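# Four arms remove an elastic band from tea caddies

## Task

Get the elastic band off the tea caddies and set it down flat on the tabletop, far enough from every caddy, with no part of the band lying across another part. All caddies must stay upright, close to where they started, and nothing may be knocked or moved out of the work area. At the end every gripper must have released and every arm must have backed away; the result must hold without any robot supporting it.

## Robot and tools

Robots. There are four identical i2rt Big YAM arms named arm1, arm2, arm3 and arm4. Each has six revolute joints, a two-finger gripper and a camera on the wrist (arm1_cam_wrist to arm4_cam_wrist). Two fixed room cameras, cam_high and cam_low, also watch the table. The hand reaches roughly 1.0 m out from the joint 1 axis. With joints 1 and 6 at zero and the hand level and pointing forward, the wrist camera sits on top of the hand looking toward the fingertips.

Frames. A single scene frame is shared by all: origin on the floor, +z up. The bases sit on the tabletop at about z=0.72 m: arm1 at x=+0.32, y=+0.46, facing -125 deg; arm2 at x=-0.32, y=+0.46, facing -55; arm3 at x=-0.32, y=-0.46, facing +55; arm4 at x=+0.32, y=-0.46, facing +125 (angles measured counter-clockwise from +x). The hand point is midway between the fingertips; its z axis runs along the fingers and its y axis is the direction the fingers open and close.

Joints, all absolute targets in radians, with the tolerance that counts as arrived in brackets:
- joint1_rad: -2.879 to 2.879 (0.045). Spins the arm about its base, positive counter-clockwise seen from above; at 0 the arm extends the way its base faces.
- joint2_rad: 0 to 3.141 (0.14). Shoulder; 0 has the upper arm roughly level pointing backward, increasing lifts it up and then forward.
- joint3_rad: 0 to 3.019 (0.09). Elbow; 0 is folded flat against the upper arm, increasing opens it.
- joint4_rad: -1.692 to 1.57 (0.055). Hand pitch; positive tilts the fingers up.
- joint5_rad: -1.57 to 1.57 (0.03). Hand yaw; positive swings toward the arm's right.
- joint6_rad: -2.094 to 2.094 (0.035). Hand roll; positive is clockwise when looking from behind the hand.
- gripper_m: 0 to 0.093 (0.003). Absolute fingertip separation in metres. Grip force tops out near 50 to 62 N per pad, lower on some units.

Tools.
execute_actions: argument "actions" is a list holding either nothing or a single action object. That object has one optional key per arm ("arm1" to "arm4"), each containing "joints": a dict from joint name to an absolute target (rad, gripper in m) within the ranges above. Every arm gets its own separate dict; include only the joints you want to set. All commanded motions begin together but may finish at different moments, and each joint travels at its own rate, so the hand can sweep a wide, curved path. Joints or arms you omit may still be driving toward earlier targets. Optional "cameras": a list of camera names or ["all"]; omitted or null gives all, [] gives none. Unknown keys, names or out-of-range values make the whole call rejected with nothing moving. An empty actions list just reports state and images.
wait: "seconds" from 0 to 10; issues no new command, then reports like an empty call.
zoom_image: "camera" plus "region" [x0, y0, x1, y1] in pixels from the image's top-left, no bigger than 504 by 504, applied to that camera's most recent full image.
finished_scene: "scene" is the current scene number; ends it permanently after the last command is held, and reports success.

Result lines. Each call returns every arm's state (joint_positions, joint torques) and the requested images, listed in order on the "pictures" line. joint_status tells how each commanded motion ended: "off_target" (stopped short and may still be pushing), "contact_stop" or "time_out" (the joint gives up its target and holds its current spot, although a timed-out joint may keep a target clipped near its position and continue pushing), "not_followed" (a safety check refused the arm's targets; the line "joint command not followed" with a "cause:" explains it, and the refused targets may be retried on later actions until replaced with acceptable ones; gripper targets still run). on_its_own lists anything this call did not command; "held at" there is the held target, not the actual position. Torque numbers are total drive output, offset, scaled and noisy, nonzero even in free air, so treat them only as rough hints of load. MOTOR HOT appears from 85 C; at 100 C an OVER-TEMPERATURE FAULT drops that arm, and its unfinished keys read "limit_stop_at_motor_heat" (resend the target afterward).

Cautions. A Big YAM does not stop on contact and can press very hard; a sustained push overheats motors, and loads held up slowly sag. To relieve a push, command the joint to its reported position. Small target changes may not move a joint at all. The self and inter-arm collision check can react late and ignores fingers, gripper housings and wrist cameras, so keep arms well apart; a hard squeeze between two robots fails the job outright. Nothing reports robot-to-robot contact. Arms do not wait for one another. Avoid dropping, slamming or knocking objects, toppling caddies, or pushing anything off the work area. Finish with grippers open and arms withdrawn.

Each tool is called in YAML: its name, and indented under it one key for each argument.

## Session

execute_actions:
  actions: []

Scene clock: 0.00 s.
Joint torques (N m, as the arm reports them, + toward a larger angle): no reading
arm1.joint_positions: joint1_rad=-0.012 joint2_rad=+0.437 joint3_rad=+1.452 joint4_rad=-1.528 joint5_rad=-0.011 joint6_rad=+0.017 gripper_m=+0.094
arm1.joint_status: not commanded
arm1.hand: x=+0.2514 y=+0.3692 z=+1.3394 quat_wxyz=(-0.239, -0.770, -0.380, +0.453) (m; scene frame)
arm2.joint_positions: joint1_rad=+0.012 joint2_rad=+0.421 joint3_rad=+1.451 joint4_rad=-1.537 joint5_rad=-0.008 joint6_rad=+0.015 gripper_m=+0.094
arm2.joint_status: not commanded
arm2.hand: x=-0.2526 y=+0.3570 z=+1.3809 quat_wxyz=(-0.447, -0.412, -0.761, +0.227) (m; scene frame)
arm3.joint_positions: joint1_rad=-0.013 joint2_rad=+0.424 joint3_rad=+1.449 joint4_rad=-1.541 joint5_rad=-0.002 joint6_rad=+0.008 gripper_m=+0.095
arm3.joint_status: not commanded
arm3.hand: x=-0.2501 y=-0.3719 z=+1.3011 quat_wxyz=(-0.448, +0.389, -0.769, -0.238) (m; scene frame)
arm4.joint_positions: joint1_rad=-0.009 joint2_rad=+0.425 joint3_rad=+1.481 joint4_rad=-1.537 joint5_rad=+0.000 joint6_rad=-0.010 gripper_m=+0.095
arm4.joint_status: not commanded
arm4.hand: x=+0.2575 y=-0.3677 z=+1.3792 quat_wxyz=(-0.244, +0.758, -0.395, -0.457) (m; scene frame)
pictures: arm1_cam_wrist, arm2_cam_wrist, arm3_cam_wrist, arm4_cam_wrist, cam_high, cam_low
Images, in order (width x height): arm1_cam_wrist 672x504, arm2_cam_wrist 672x504, arm3_cam_wrist 672x504, arm4_cam_wrist 672x504, cam_high 672x504, cam_low 672x504.

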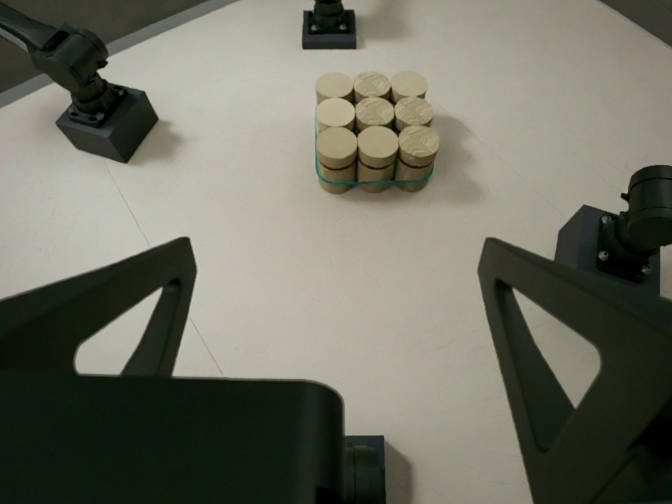

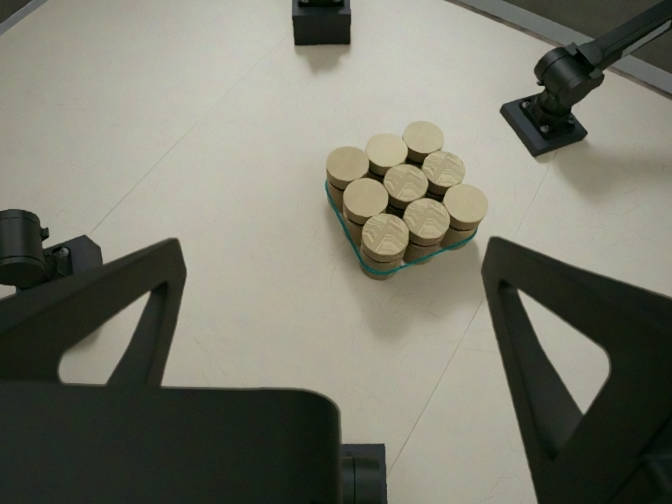

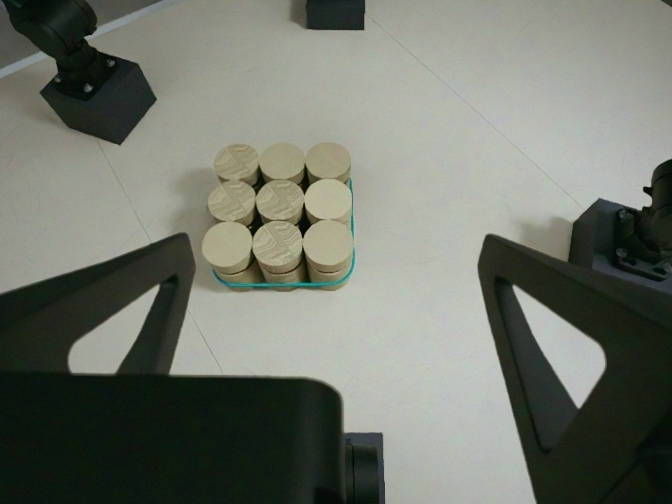

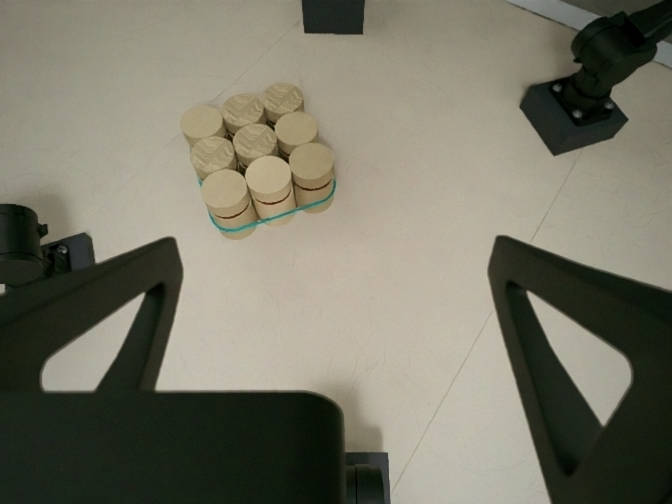

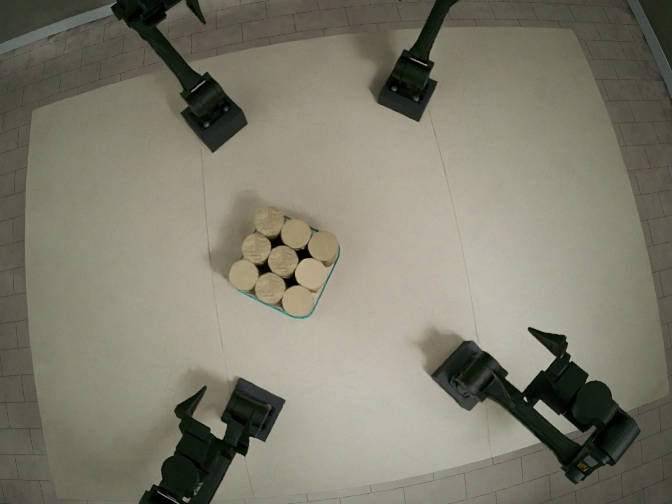

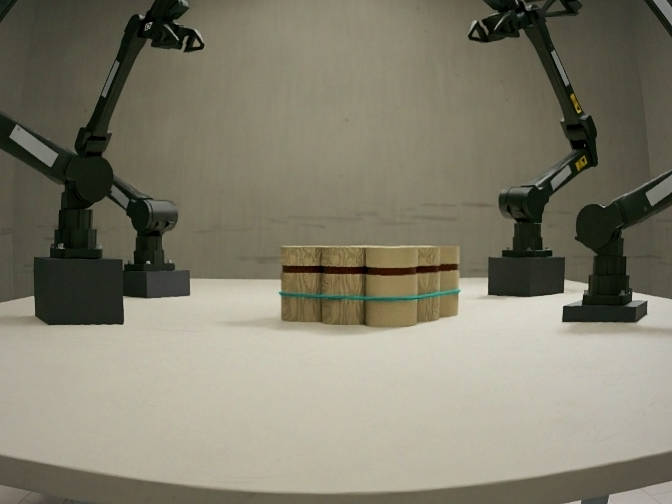

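zoom_image:
  camera: "cam_high"
  region: [200, 180, 380, 350]

zoom_image:
  camera: "cam_low"
  region: [260, 220, 480, 350]

zoom_image:
  camera: "arm3_cam_wrist"
  region: [170, 120, 410, 320]

Region (200, 180, 380, 350) of cam_high's 672x504 image, scaled by 2.800, with more detail than that image has.

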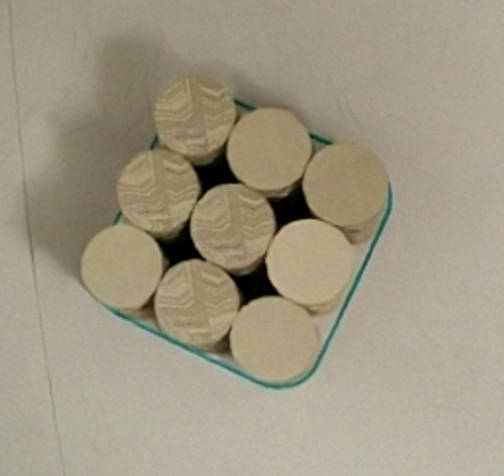

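Region (260, 220, 480, 350) of cam_low's 672x504 image, scaled by 2.291, with more detail than that image has; it fills the top 298 rows of this view, and the rest is white.

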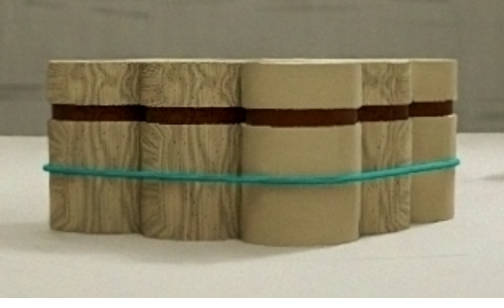

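Region (170, 120, 410, 320) of arm3_cam_wrist's 672x504 image, scaled by 2.100, with more detail than that image has.

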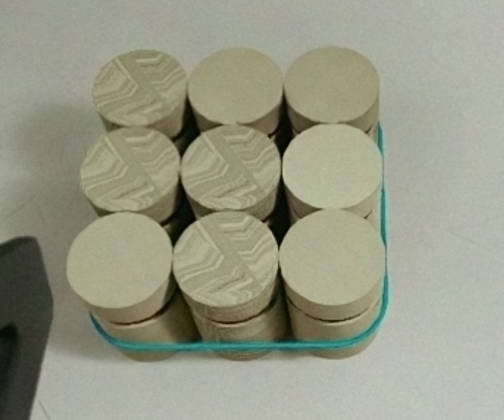

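execute_actions:
  actions:
    - {"arm1": {"joints": {"joint1_rad": -0.072, "joint2_rad": 1.4, "joint3_rad": 0.77, "joint4_rad": 0.13, "joint5_rad": 0.0, "joint6_rad": -1.25, "gripper_m": 0.02}}, "arm2": {"joints": {"joint1_rad": -0.545, "joint2_rad": 1.27, "joint3_rad": 0.358, "joint4_rad": 0.42, "joint5_rad": -0.35, "joint6_rad": 0.94, "gripper_m": 0.02}}, "arm3": {"joints": {"joint1_rad": 0.695, "joint2_rad": 0.68, "joint3_rad": 0.238, "joint4_rad": -0.105, "joint5_rad": 0.45, "joint6_rad": -1.13, "gripper_m": 0.02}}, "arm4": {"joints": {"joint1_rad": 0.297, "joint2_rad": 1.29, "joint3_rad": 0.542, "joint4_rad": 0.27, "joint5_rad": 0.0, "joint6_rad": -1.25, "gripper_m": 0.02}}}
  cameras: ["cam_high"]

execute_actions:
  actions:
    - {"arm1": {"joints": {"joint2_rad": 1.694, "joint6_rad": -1.66}}, "arm2": {"joints": {"joint2_rad": 1.57}}, "arm3": {"joints": {"joint2_rad": 0.97}}, "arm4": {"joints": {"joint2_rad": 1.586, "joint6_rad": -1.64}}}

Scene clock: 51.53 s.
Joint torques (N m, as the arm reports them, + toward a larger angle): arm1=[-1.28 -9.08  9.81  2.82  0.08 -0.05] | arm2=[ 1.51 -5.64  6.85  2.66 -0.24 -0.07] | arm3=[ 1.34 -1.19  9.37  3.24  0.39 -0.04] | arm4=[-0.39 -8.12  6.23  2.69  0.09  0.04]
arm1.joint_positions: joint1_rad=-0.067 joint2_rad=+1.379 joint3_rad=+0.762 joint4_rad=+0.101 joint5_rad=-0.002 joint6_rad=-1.233 gripper_m=+0.020
arm1.joint_status: all done
arm1.hand: x=-0.0260 y=+0.0469 z=+0.9633 quat_wxyz=(+0.088, -0.425, -0.747, +0.503) (m; scene frame)
arm2.joint_positions: joint1_rad=-0.548 joint2_rad=+1.260 joint3_rad=+0.353 joint4_rad=+0.404 joint5_rad=-0.346 joint6_rad=+0.928 gripper_m=+0.020
arm2.joint_status: all done
arm2.hand: x=-0.2490 y=+0.0479 z=+0.9190 quat_wxyz=(-0.517, -0.775, -0.364, +0.009) (m; scene frame)
arm3.joint_positions: joint1_rad=+0.690 joint2_rad=+0.688 joint3_rad=+0.225 joint4_rad=-0.131 joint5_rad=+0.446 joint6_rad=-1.115 gripper_m=+0.020
arm3.joint_status: all done
arm3.hand: x=-0.2700 y=-0.1523 z=+0.8753 quat_wxyz=(-0.498, +0.824, -0.263, +0.064) (m; scene frame)
arm4.joint_positions: joint1_rad=+0.291 joint2_rad=+1.278 joint3_rad=+0.549 joint4_rad=+0.254 joint5_rad=+0.000 joint6_rad=-1.240 gripper_m=+0.020
arm4.joint_status: all done
arm4.hand: x=-0.0564 y=-0.1598 z=+0.9573 quat_wxyz=(-0.425, +0.820, +0.239, -0.300) (m; scene frame)
pictures: cam_high
Images, in order (width x height): cam_high 672x504.

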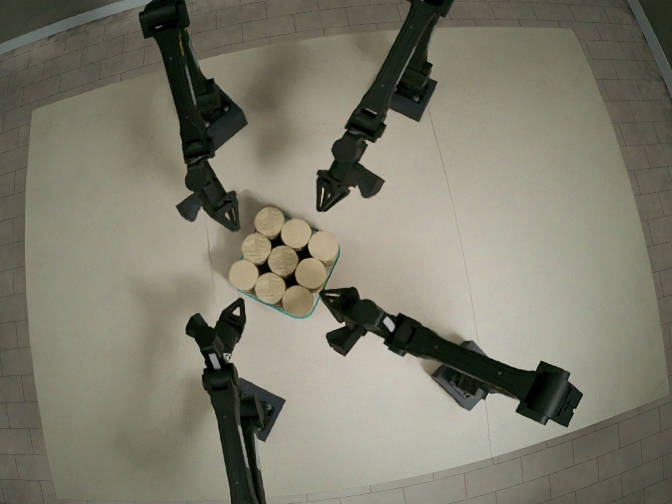

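Scene clock: 52.97 s.
Joint torques (N m, as the arm reports them, + toward a larger angle): arm1=[ -1.52 -13.89   7.58   2.31   0.07  -0.11] | arm2=[ 0.91 -8.32  4.46  2.25 -0.24 -0.06] | arm3=[ 1.58 -2.72  7.98  2.79  0.44 -0.03] | arm4=[ -0.4  -11.4    4.12   2.05   0.07   0.06]
arm1.joint_positions: joint1_rad=-0.067 joint2_rad=+1.699 joint3_rad=+0.762 joint4_rad=+0.110 joint5_rad=-0.002 joint6_rad=-1.643 gripper_m=+0.020
arm1.joint_status: all done
arm1.hand: x=-0.0197 y=+0.0532 z=+0.7984 quat_wxyz=(+0.136, -0.285, -0.884, +0.345) (m; scene frame)
arm2.joint_positions: joint1_rad=-0.548 joint2_rad=+1.568 joint3_rad=+0.353 joint4_rad=+0.410 joint5_rad=-0.346 joint6_rad=+0.929 gripper_m=+0.020
arm2.joint_status: all done
arm2.hand: x=-0.2503 y=+0.0770 z=+0.8032 quat_wxyz=(-0.393, -0.844, -0.363, -0.043) (m; scene frame)
arm3.joint_positions: joint1_rad=+0.690 joint2_rad=+0.975 joint3_rad=+0.225 joint4_rad=-0.126 joint5_rad=+0.446 joint6_rad=-1.115 gripper_m=+0.020
arm3.joint_status: all done
arm3.hand: x=-0.2692 y=-0.1638 z=+0.7963 quat_wxyz=(-0.380, +0.885, -0.246, +0.110) (m; scene frame)
arm4.joint_positions: joint1_rad=+0.291 joint2_rad=+1.582 joint3_rad=+0.549 joint4_rad=+0.261 joint5_rad=+0.000 joint6_rad=-1.630 gripper_m=+0.020
arm4.joint_status: all done
arm4.hand: x=-0.0442 y=-0.1696 z=+0.8201 quat_wxyz=(-0.354, +0.818, +0.425, -0.158) (m; scene frame)
pictures: arm1_cam_wrist, arm2_cam_wrist, arm3_cam_wrist, arm4_cam_wrist, cam_high, cam_low
Images, in order (width x height): arm1_cam_wrist 672x504, arm2_cam_wrist 672x504, arm3_cam_wrist 672x504, arm4_cam_wrist 672x504, cam_high 672x504, cam_low 672x504.

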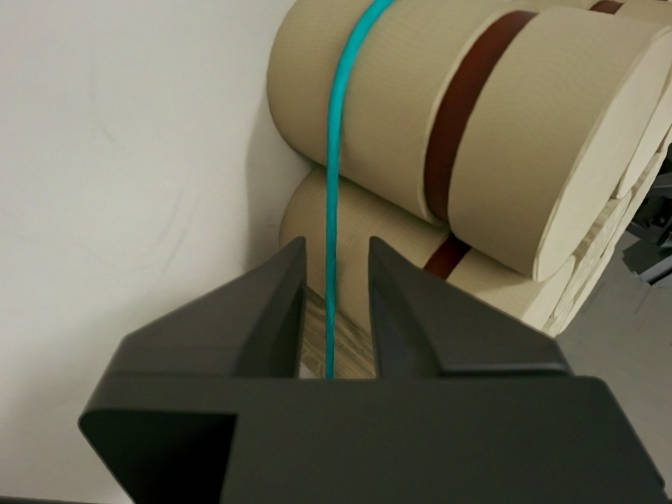

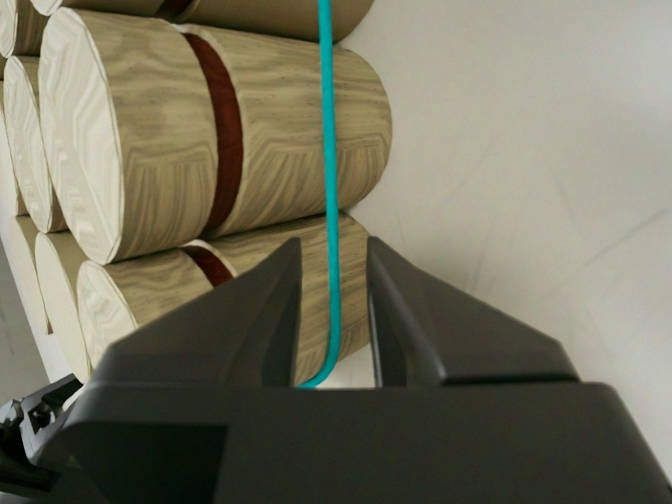

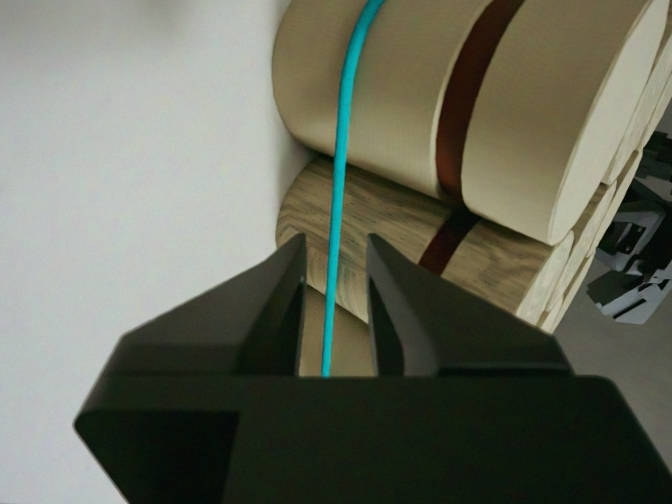

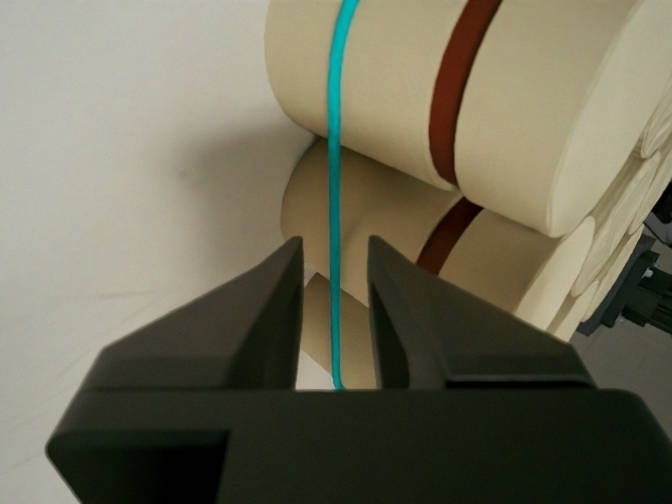

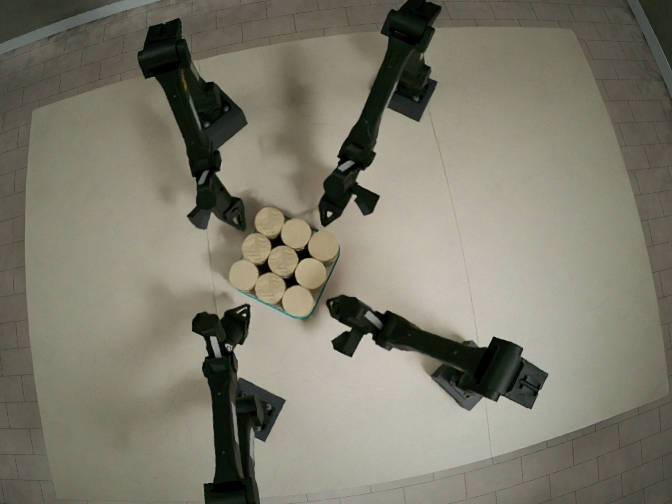

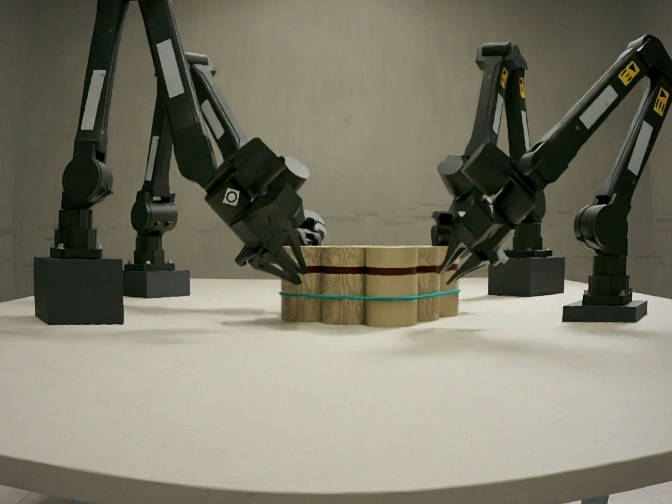

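zoom_image:
  camera: "cam_high"
  region: [200, 180, 380, 350]

zoom_image:
  camera: "arm1_cam_wrist"
  region: [220, 0, 520, 390]

Region (200, 180, 380, 350) of cam_high's 672x504 image, scaled by 2.800, with more detail than that image has.

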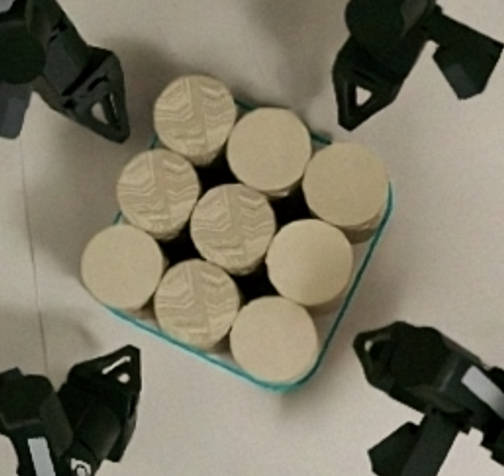

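Region (220, 0, 520, 390) of arm1_cam_wrist's 672x504 image, scaled by 1.292, with more detail than that image has; it fills the left 388 columns of this view, and the rest is white.

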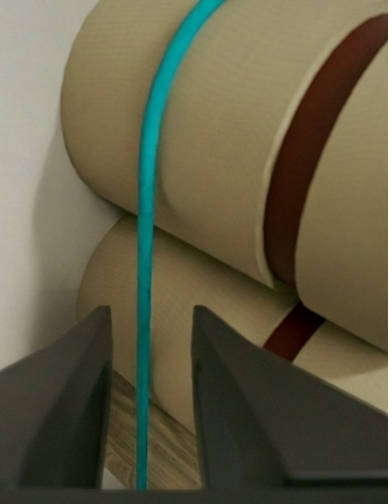

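zoom_image:
  camera: "arm4_cam_wrist"
  region: [220, 0, 520, 400]

zoom_image:
  camera: "arm3_cam_wrist"
  region: [220, 0, 520, 400]

Region (220, 0, 520, 400) of arm4_cam_wrist's 672x504 image, scaled by 1.260, with more detail than that image has; it fills the left 378 columns of this view, and the rest is white.

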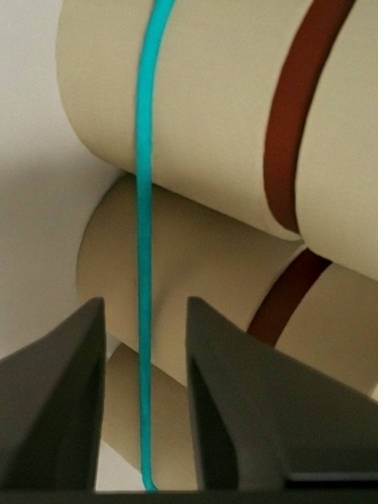

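Region (220, 0, 520, 400) of arm3_cam_wrist's 672x504 image, scaled by 1.260, with more detail than that image has; it fills the left 378 columns of this view, and the rest is white.

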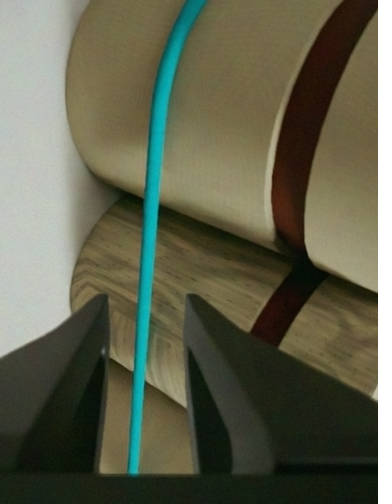

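execute_actions:
  actions:
    - {"arm1": {"joints": {"joint1_rad": -0.092, "joint2_rad": 1.78, "joint3_rad": 0.808, "joint4_rad": 0.166}}, "arm2": {"joints": {"joint1_rad": -0.482, "joint2_rad": 1.675, "joint3_rad": 0.385, "joint4_rad": 0.503, "joint6_rad": 0.955}}, "arm3": {"joints": {"joint1_rad": 0.632, "joint2_rad": 1.14, "joint3_rad": 0.25, "joint4_rad": 0.05}}, "arm4": {"joints": {"joint1_rad": 0.27, "joint2_rad": 1.70, "joint3_rad": 0.61, "joint4_rad": 0.332}}}
  cameras: ["arm1_cam_wrist", "arm2_cam_wrist", "arm3_cam_wrist", "arm4_cam_wrist", "cam_high"]

Scene clock: 86.47 s.
Joint torques (N m, as the arm reports them, + toward a larger angle): arm1=[ -1.33 -12.7    9.22   2.42   0.07  -0.09] | arm2=[ 1.27 -8.47  4.58  2.51 -0.2  -0.05] | arm3=[ 0.56 -3.86  7.98  2.8   0.41 -0.01] | arm4=[ -1.66 -11.66   6.01   2.23   0.07   0.05]
arm1.joint_positions: joint1_rad=-0.086 joint2_rad=+1.761 joint3_rad=+0.773 joint4_rad=+0.142 joint5_rad=-0.002 joint6_rad=-1.643 gripper_m=+0.020
arm1.joint_status: all done
arm1.hand: x=-0.0298 y=+0.0572 z=+0.7764 quat_wxyz=(+0.136, -0.295, -0.884, +0.336) (m; scene frame)
arm2.joint_positions: joint1_rad=-0.482 joint2_rad=+1.667 joint3_rad=+0.367 joint4_rad=+0.489 joint5_rad=-0.347 joint6_rad=+0.944 gripper_m=+0.020
arm2.joint_status: all done
arm2.hand: x=-0.2247 y=+0.0777 z=+0.7835 quat_wxyz=(-0.388, -0.836, -0.384, -0.060) (m; scene frame)
arm3.joint_positions: joint1_rad=+0.638 joint2_rad=+1.145 joint3_rad=+0.225 joint4_rad=+0.027 joint5_rad=+0.447 joint6_rad=-1.115 gripper_m=+0.020
arm3.joint_status: all done
arm3.hand: x=-0.2543 y=-0.1559 z=+0.7715 quat_wxyz=(-0.370, +0.881, -0.267, +0.122) (m; scene frame)
arm4.joint_positions: joint1_rad=+0.279 joint2_rad=+1.689 joint3_rad=+0.583 joint4_rad=+0.319 joint5_rad=+0.000 joint6_rad=-1.631 gripper_m=+0.020
arm4.joint_status: all done
arm4.hand: x=-0.0508 y=-0.1574 z=+0.7944 quat_wxyz=(-0.349, +0.823, +0.422, -0.153) (m; scene frame)
pictures: arm1_cam_wrist, arm2_cam_wrist, arm3_cam_wrist, arm4_cam_wrist, cam_high
Images, in order (width x height): arm1_cam_wrist 672x504, arm2_cam_wrist 672x504, arm3_cam_wrist 672x504, arm4_cam_wrist 672x504, cam_high 672x504.

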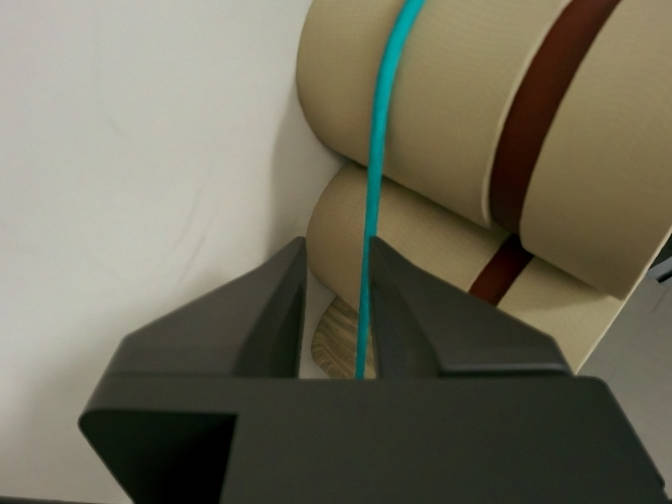

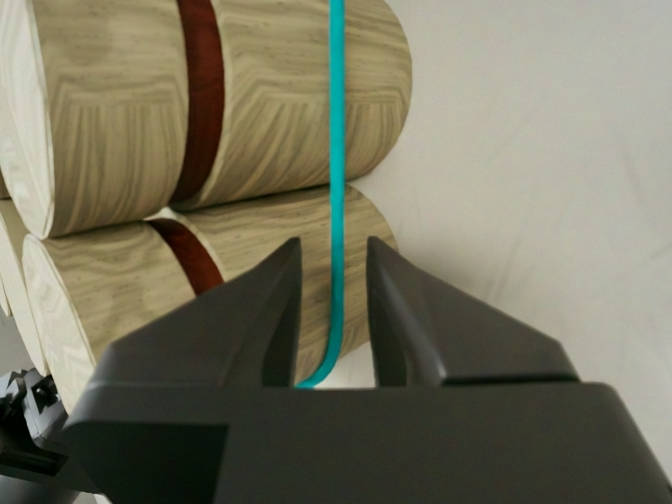

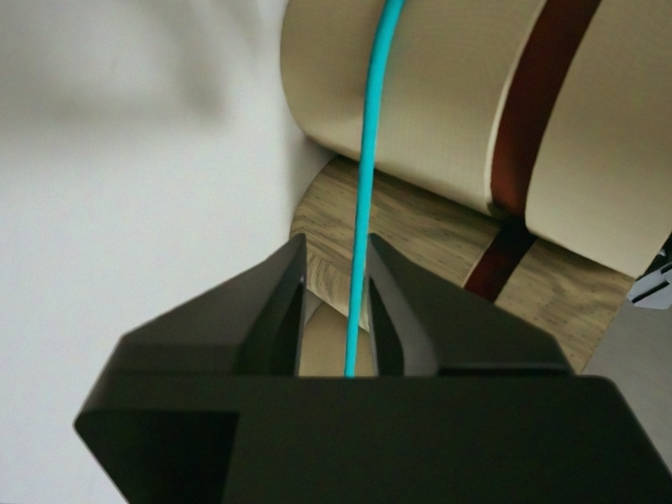

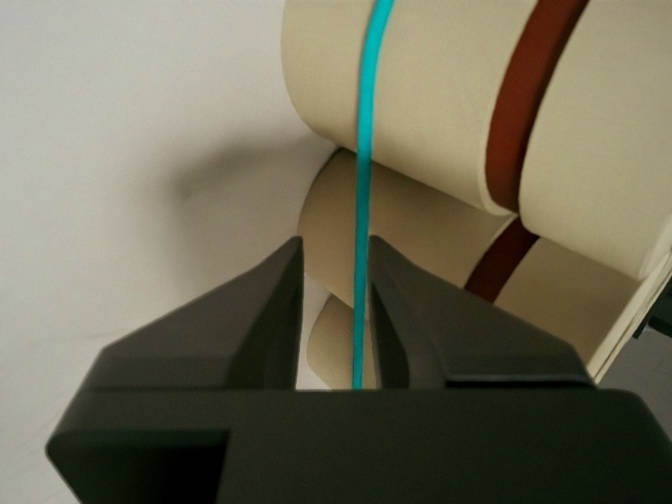

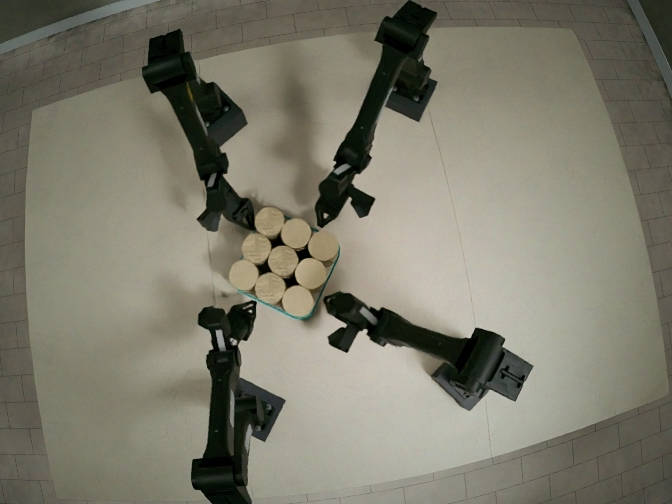

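zoom_image:
  camera: "cam_high"
  region: [200, 180, 380, 350]

zoom_image:
  camera: "arm2_cam_wrist"
  region: [220, 100, 460, 400]

zoom_image:
  camera: "arm1_cam_wrist"
  region: [250, 100, 490, 400]

Region (200, 180, 380, 350) of cam_high's 672x504 image, scaled by 2.800, with more detail than that image has.

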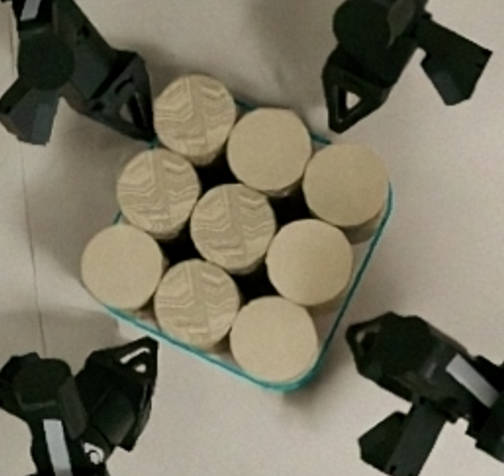

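Region (220, 100, 460, 400) of arm2_cam_wrist's 672x504 image, scaled by 1.680, with more detail than that image has; it fills the left 403 columns of this view, and the rest is white.

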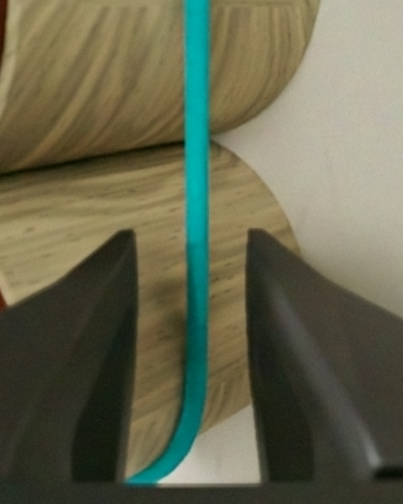

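Region (250, 100, 490, 400) of arm1_cam_wrist's 672x504 image, scaled by 1.680, with more detail than that image has; it fills the left 403 columns of this view, and the rest is white.

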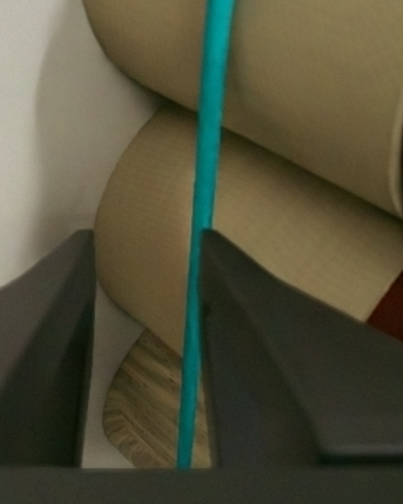

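zoom_image:
  camera: "arm3_cam_wrist"
  region: [250, 100, 490, 400]

zoom_image:
  camera: "arm4_cam_wrist"
  region: [250, 100, 490, 400]

Region (250, 100, 490, 400) of arm3_cam_wrist's 672x504 image, scaled by 1.680, with more detail than that image has; it fills the left 403 columns of this view, and the rest is white.

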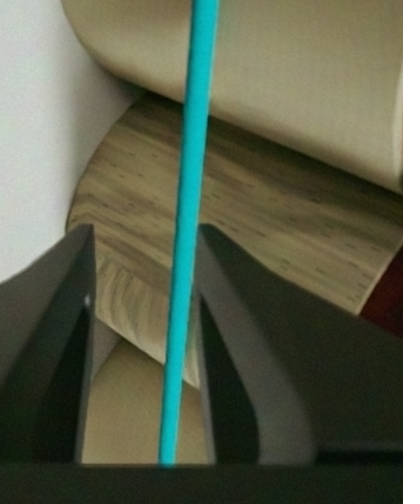

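Region (250, 100, 490, 400) of arm4_cam_wrist's 672x504 image, scaled by 1.680, with more detail than that image has; it fills the left 403 columns of this view, and the rest is white.

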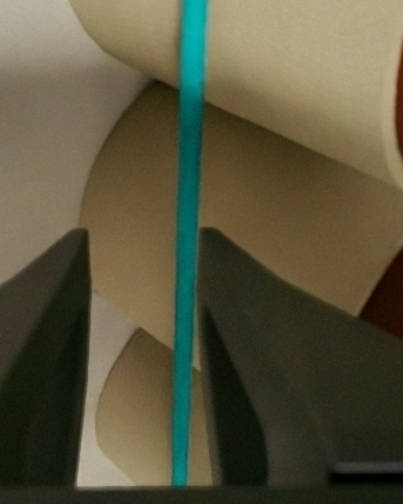

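execute_actions:
  actions:
    - {"arm1": {"joints": {"joint2_rad": 1.854, "joint3_rad": 0.88}}, "arm2": {"joints": {"joint1_rad": -0.474, "joint2_rad": 1.757, "joint3_rad": 0.4255, "joint4_rad": 0.5445}}, "arm3": {"joints": {"joint1_rad": 0.603, "joint2_rad": 1.261, "joint3_rad": 0.298, "joint4_rad": 0.128}}, "arm4": {"joints": {"joint2_rad": 1.795, "joint3_rad": 0.686, "joint4_rad": 0.35}}}
  cameras: ["arm1_cam_wrist", "arm2_cam_wrist", "arm3_cam_wrist", "arm4_cam_wrist", "cam_high"]

Scene clock: 103.87 s.
Joint torques (N m, as the arm reports them, + toward a larger angle): arm1=[ -1.44 -13.07   8.98   2.38   0.05  -0.08] | arm2=[ 1.91 -9.59  4.    2.49 -0.18 -0.05] | arm3=[ 0.63 -4.5   7.85  2.73  0.38 -0.01] | arm4=[ -1.81 -12.65   5.54   2.15   0.07   0.05]
arm1.joint_positions: joint1_rad=-0.086 joint2_rad=+1.830 joint3_rad=+0.848 joint4_rad=+0.142 joint5_rad=-0.002 joint6_rad=-1.644 gripper_m=+0.020
arm1.joint_status: all done
arm1.hand: x=-0.0478 y=+0.0365 z=+0.7686 quat_wxyz=(+0.137, -0.294, -0.883, +0.338) (m; scene frame)
arm2.joint_positions: joint1_rad=-0.482 joint2_rad=+1.746 joint3_rad=+0.413 joint4_rad=+0.531 joint5_rad=-0.347 joint6_rad=+0.944 gripper_m=+0.020
arm2.joint_status: all done
arm2.hand: x=-0.2229 y=+0.0600 z=+0.7722 quat_wxyz=(-0.392, -0.834, -0.384, -0.059) (m; scene frame)
arm3.joint_positions: joint1_rad=+0.611 joint2_rad=+1.264 joint3_rad=+0.269 joint4_rad=+0.105 joint5_rad=+0.447 joint6_rad=-1.115 gripper_m=+0.020
arm3.joint_status: all done
arm3.hand: x=-0.2461 y=-0.1357 z=+0.7642 quat_wxyz=(-0.369, +0.877, -0.280, +0.126) (m; scene frame)
arm4.joint_positions: joint1_rad=+0.279 joint2_rad=+1.779 joint3_rad=+0.662 joint4_rad=+0.337 joint5_rad=+0.000 joint6_rad=-1.631 gripper_m=+0.020
arm4.joint_status: all done
arm4.hand: x=-0.0743 y=-0.1383 z=+0.7823 quat_wxyz=(-0.352, +0.821, +0.421, -0.155) (m; scene frame)
pictures: arm1_cam_wrist, arm2_cam_wrist, arm3_cam_wrist, arm4_cam_wrist, cam_high
Images, in order (width x height): arm1_cam_wrist 672x504, arm2_cam_wrist 672x504, arm3_cam_wrist 672x504, arm4_cam_wrist 672x504, cam_high 672x504.

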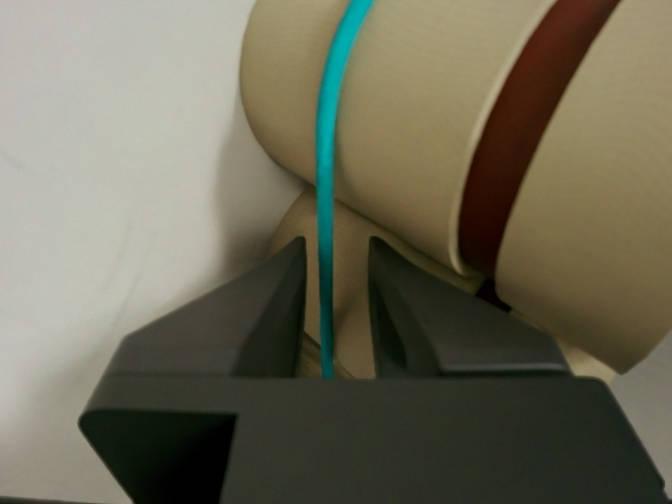

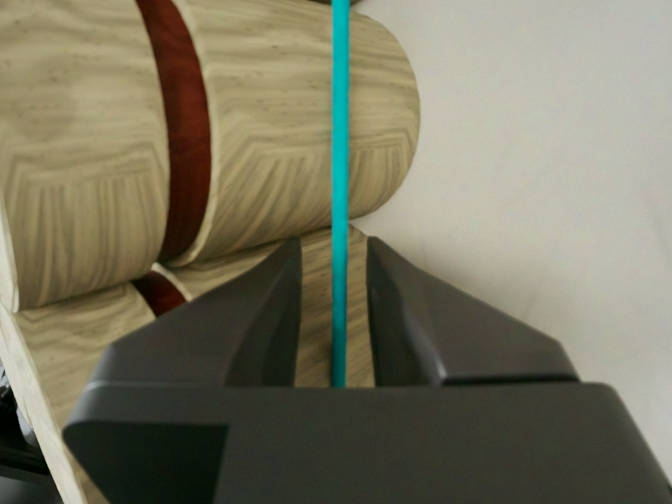

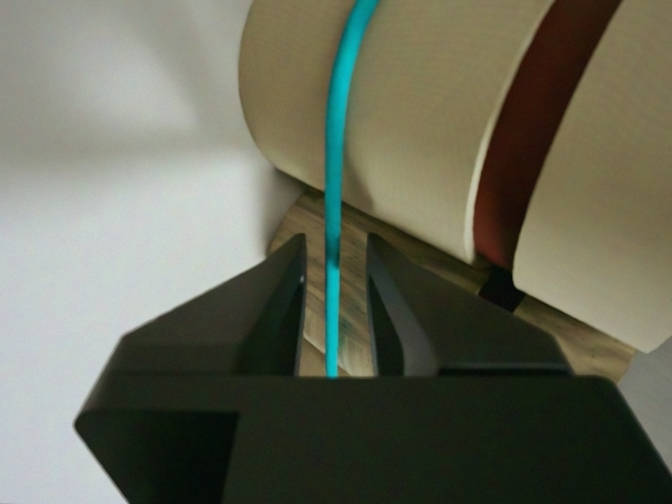

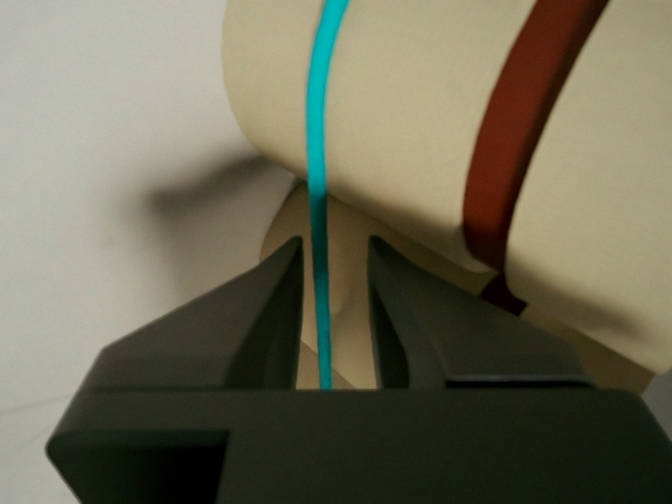

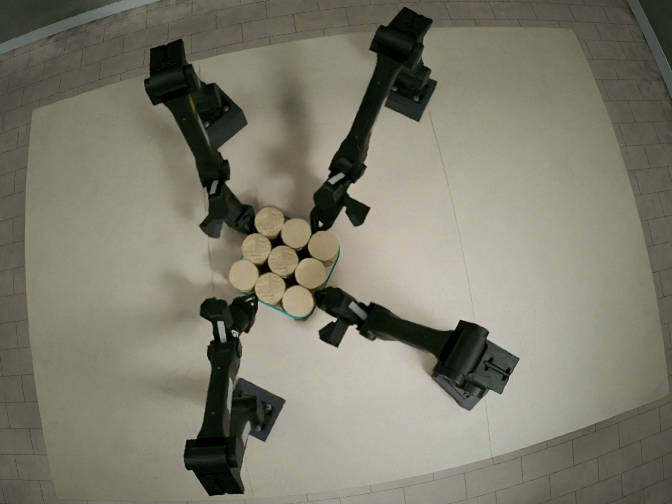

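zoom_image:
  camera: "arm1_cam_wrist"
  region: [250, 160, 430, 340]

zoom_image:
  camera: "arm2_cam_wrist"
  region: [250, 160, 430, 340]

zoom_image:
  camera: "arm3_cam_wrist"
  region: [250, 160, 430, 340]

zoom_image:
  camera: "arm4_cam_wrist"
  region: [250, 160, 430, 340]

zoom_image:
  camera: "cam_high"
  region: [200, 180, 380, 350]

Region (250, 160, 430, 340) of arm1_cam_wrist's 672x504 image, scaled by 2.800, with more detail than that image has.

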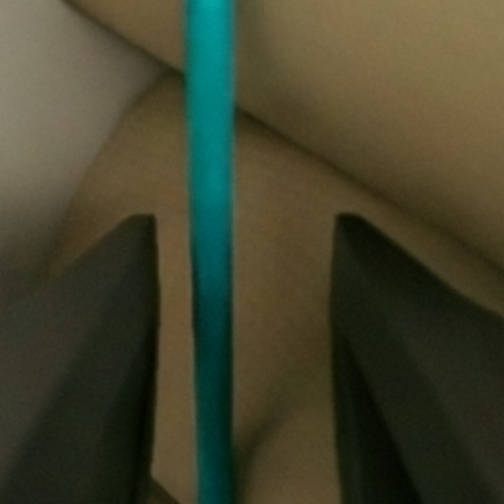

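Region (250, 160, 430, 340) of arm2_cam_wrist's 672x504 image, scaled by 2.800, with more detail than that image has.

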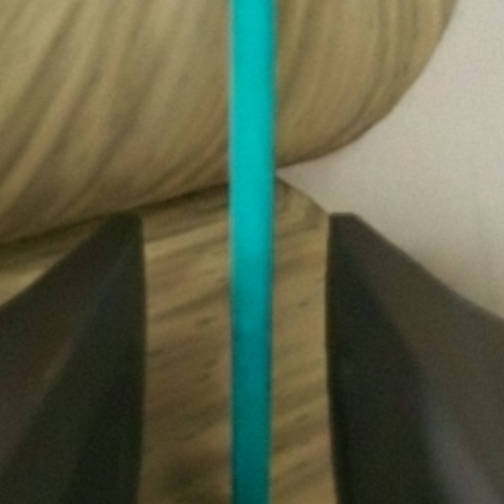

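Region (250, 160, 430, 340) of arm3_cam_wrist's 672x504 image, scaled by 2.800, with more detail than that image has.

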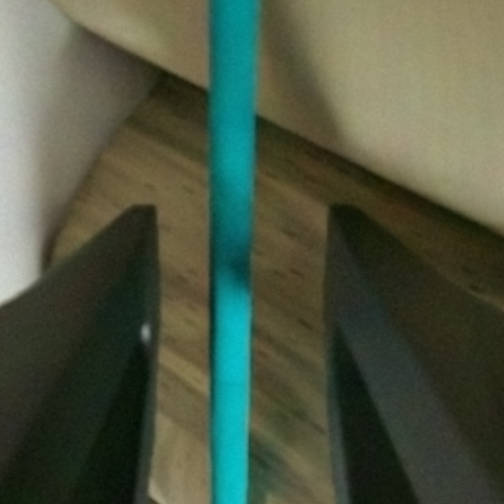

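Region (250, 160, 430, 340) of arm4_cam_wrist's 672x504 image, scaled by 2.800, with more detail than that image has.

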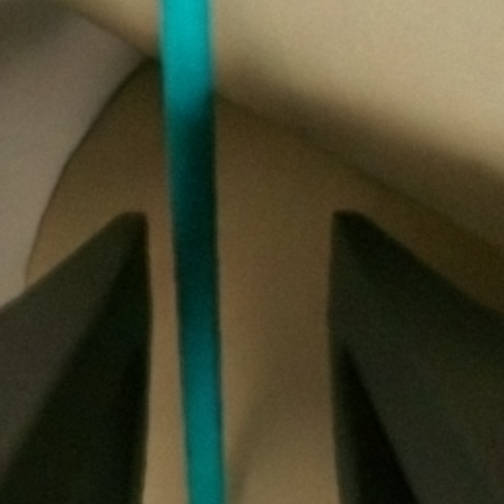

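Region (200, 180, 380, 350) of cam_high's 672x504 image, scaled by 2.800, with more detail than that image has.

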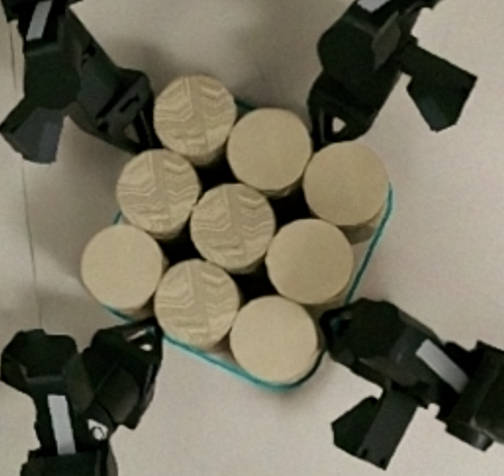

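execute_actions:
  actions: []

Scene clock: 110.57 s.
Joint torques (N m, as the arm reports them, + toward a larger angle): arm1=[ -1.59 -13.09   9.1    2.39   0.06  -0.08] | arm2=[ 1.79 -8.95  4.06  2.3  -0.22 -0.04] | arm3=[ 0.7  -4.79  7.82  2.8   0.4  -0.01] | arm4=[ -1.8  -12.61   5.69   2.22   0.07   0.06]
arm1.joint_positions: joint1_rad=-0.086 joint2_rad=+1.830 joint3_rad=+0.848 joint4_rad=+0.142 joint5_rad=-0.002 joint6_rad=-1.644 gripper_m=+0.020
arm1.joint_status: all done
arm1.hand: x=-0.0478 y=+0.0365 z=+0.7686 quat_wxyz=(+0.137, -0.294, -0.883, +0.338) (m; scene frame)
arm2.joint_positions: joint1_rad=-0.482 joint2_rad=+1.746 joint3_rad=+0.413 joint4_rad=+0.531 joint5_rad=-0.347 joint6_rad=+0.944 gripper_m=+0.020
arm2.joint_status: all done
arm2.hand: x=-0.2229 y=+0.0600 z=+0.7722 quat_wxyz=(-0.392, -0.834, -0.384, -0.059) (m; scene frame)
arm3.joint_positions: joint1_rad=+0.611 joint2_rad=+1.264 joint3_rad=+0.269 joint4_rad=+0.105 joint5_rad=+0.447 joint6_rad=-1.115 gripper_m=+0.020
arm3.joint_status: all done
arm3.hand: x=-0.2461 y=-0.1357 z=+0.7642 quat_wxyz=(-0.369, +0.877, -0.280, +0.126) (m; scene frame)
arm4.joint_positions: joint1_rad=+0.279 joint2_rad=+1.779 joint3_rad=+0.662 joint4_rad=+0.337 joint5_rad=+0.000 joint6_rad=-1.631 gripper_m=+0.020
arm4.joint_status: all done
arm4.hand: x=-0.0743 y=-0.1383 z=+0.7823 quat_wxyz=(-0.352, +0.821, +0.421, -0.155) (m; scene frame)
pictures: arm1_cam_wrist, arm2_cam_wrist, arm3_cam_wrist, arm4_cam_wrist, cam_high, cam_low
Images, in order (width x height): arm1_cam_wrist 672x504, arm2_cam_wrist 672x504, arm3_cam_wrist 672x504, arm4_cam_wrist 672x504, cam_high 672x504, cam_low 672x504.

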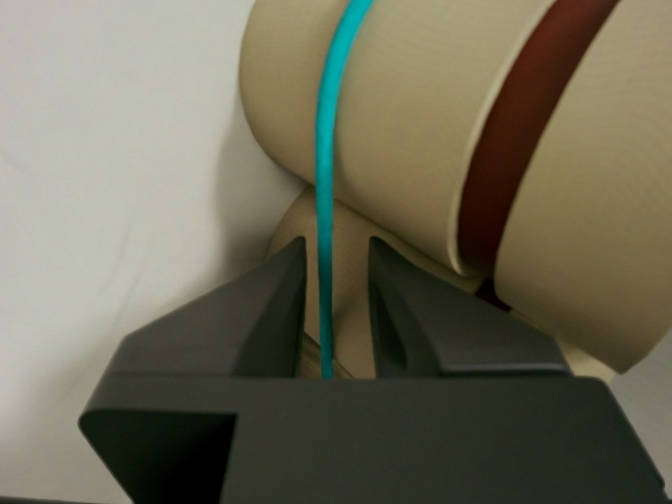

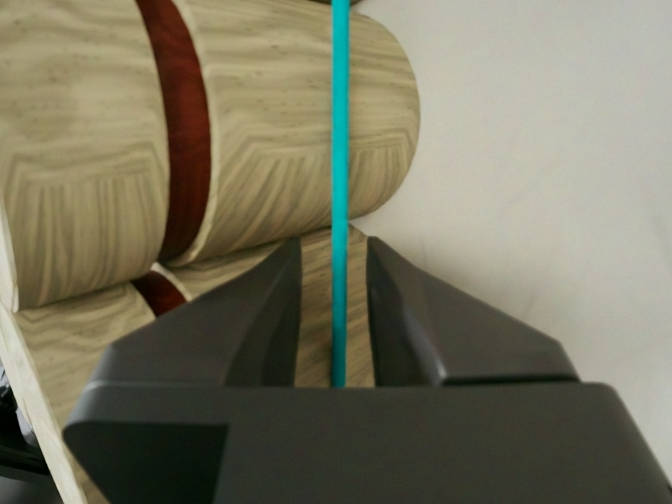

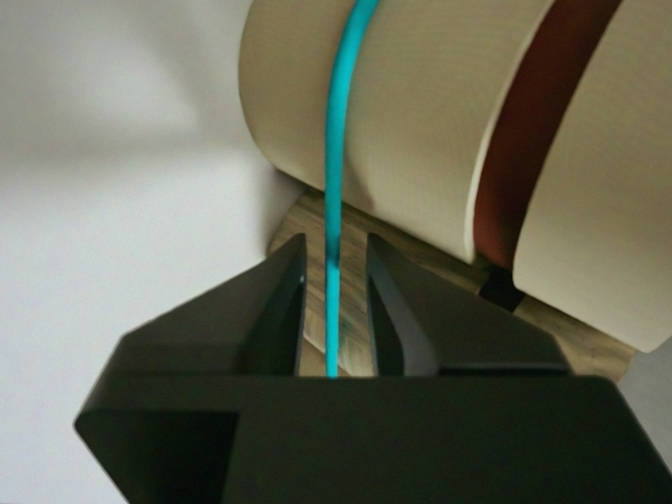

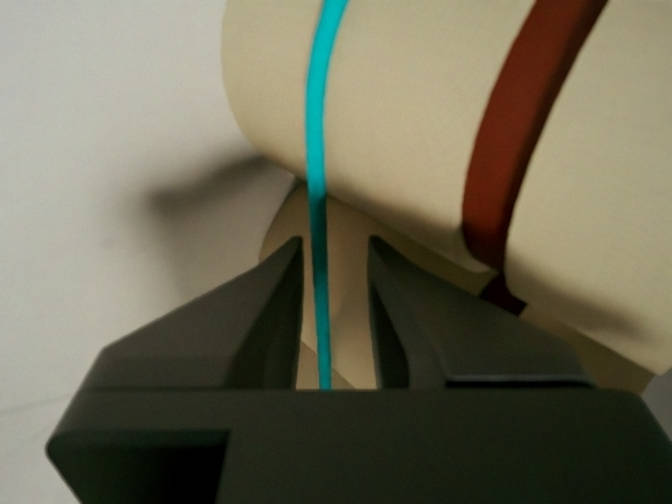

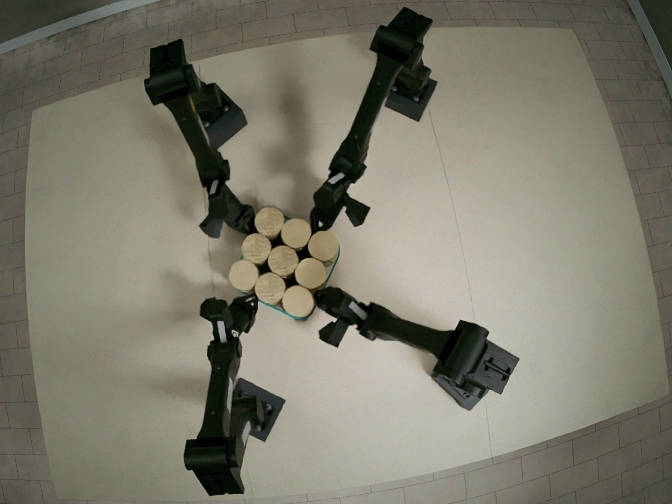

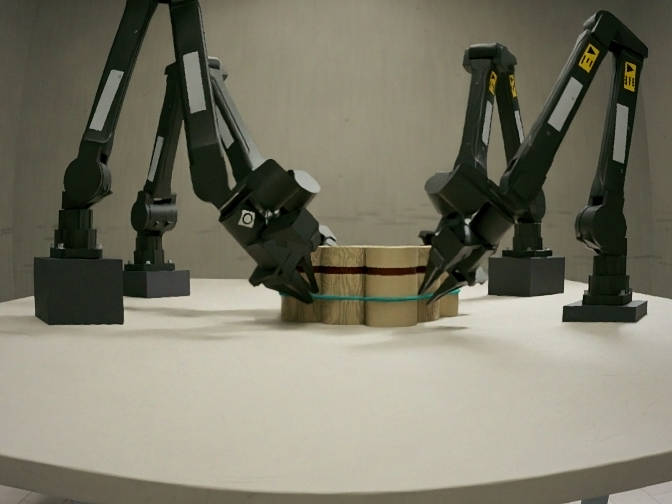

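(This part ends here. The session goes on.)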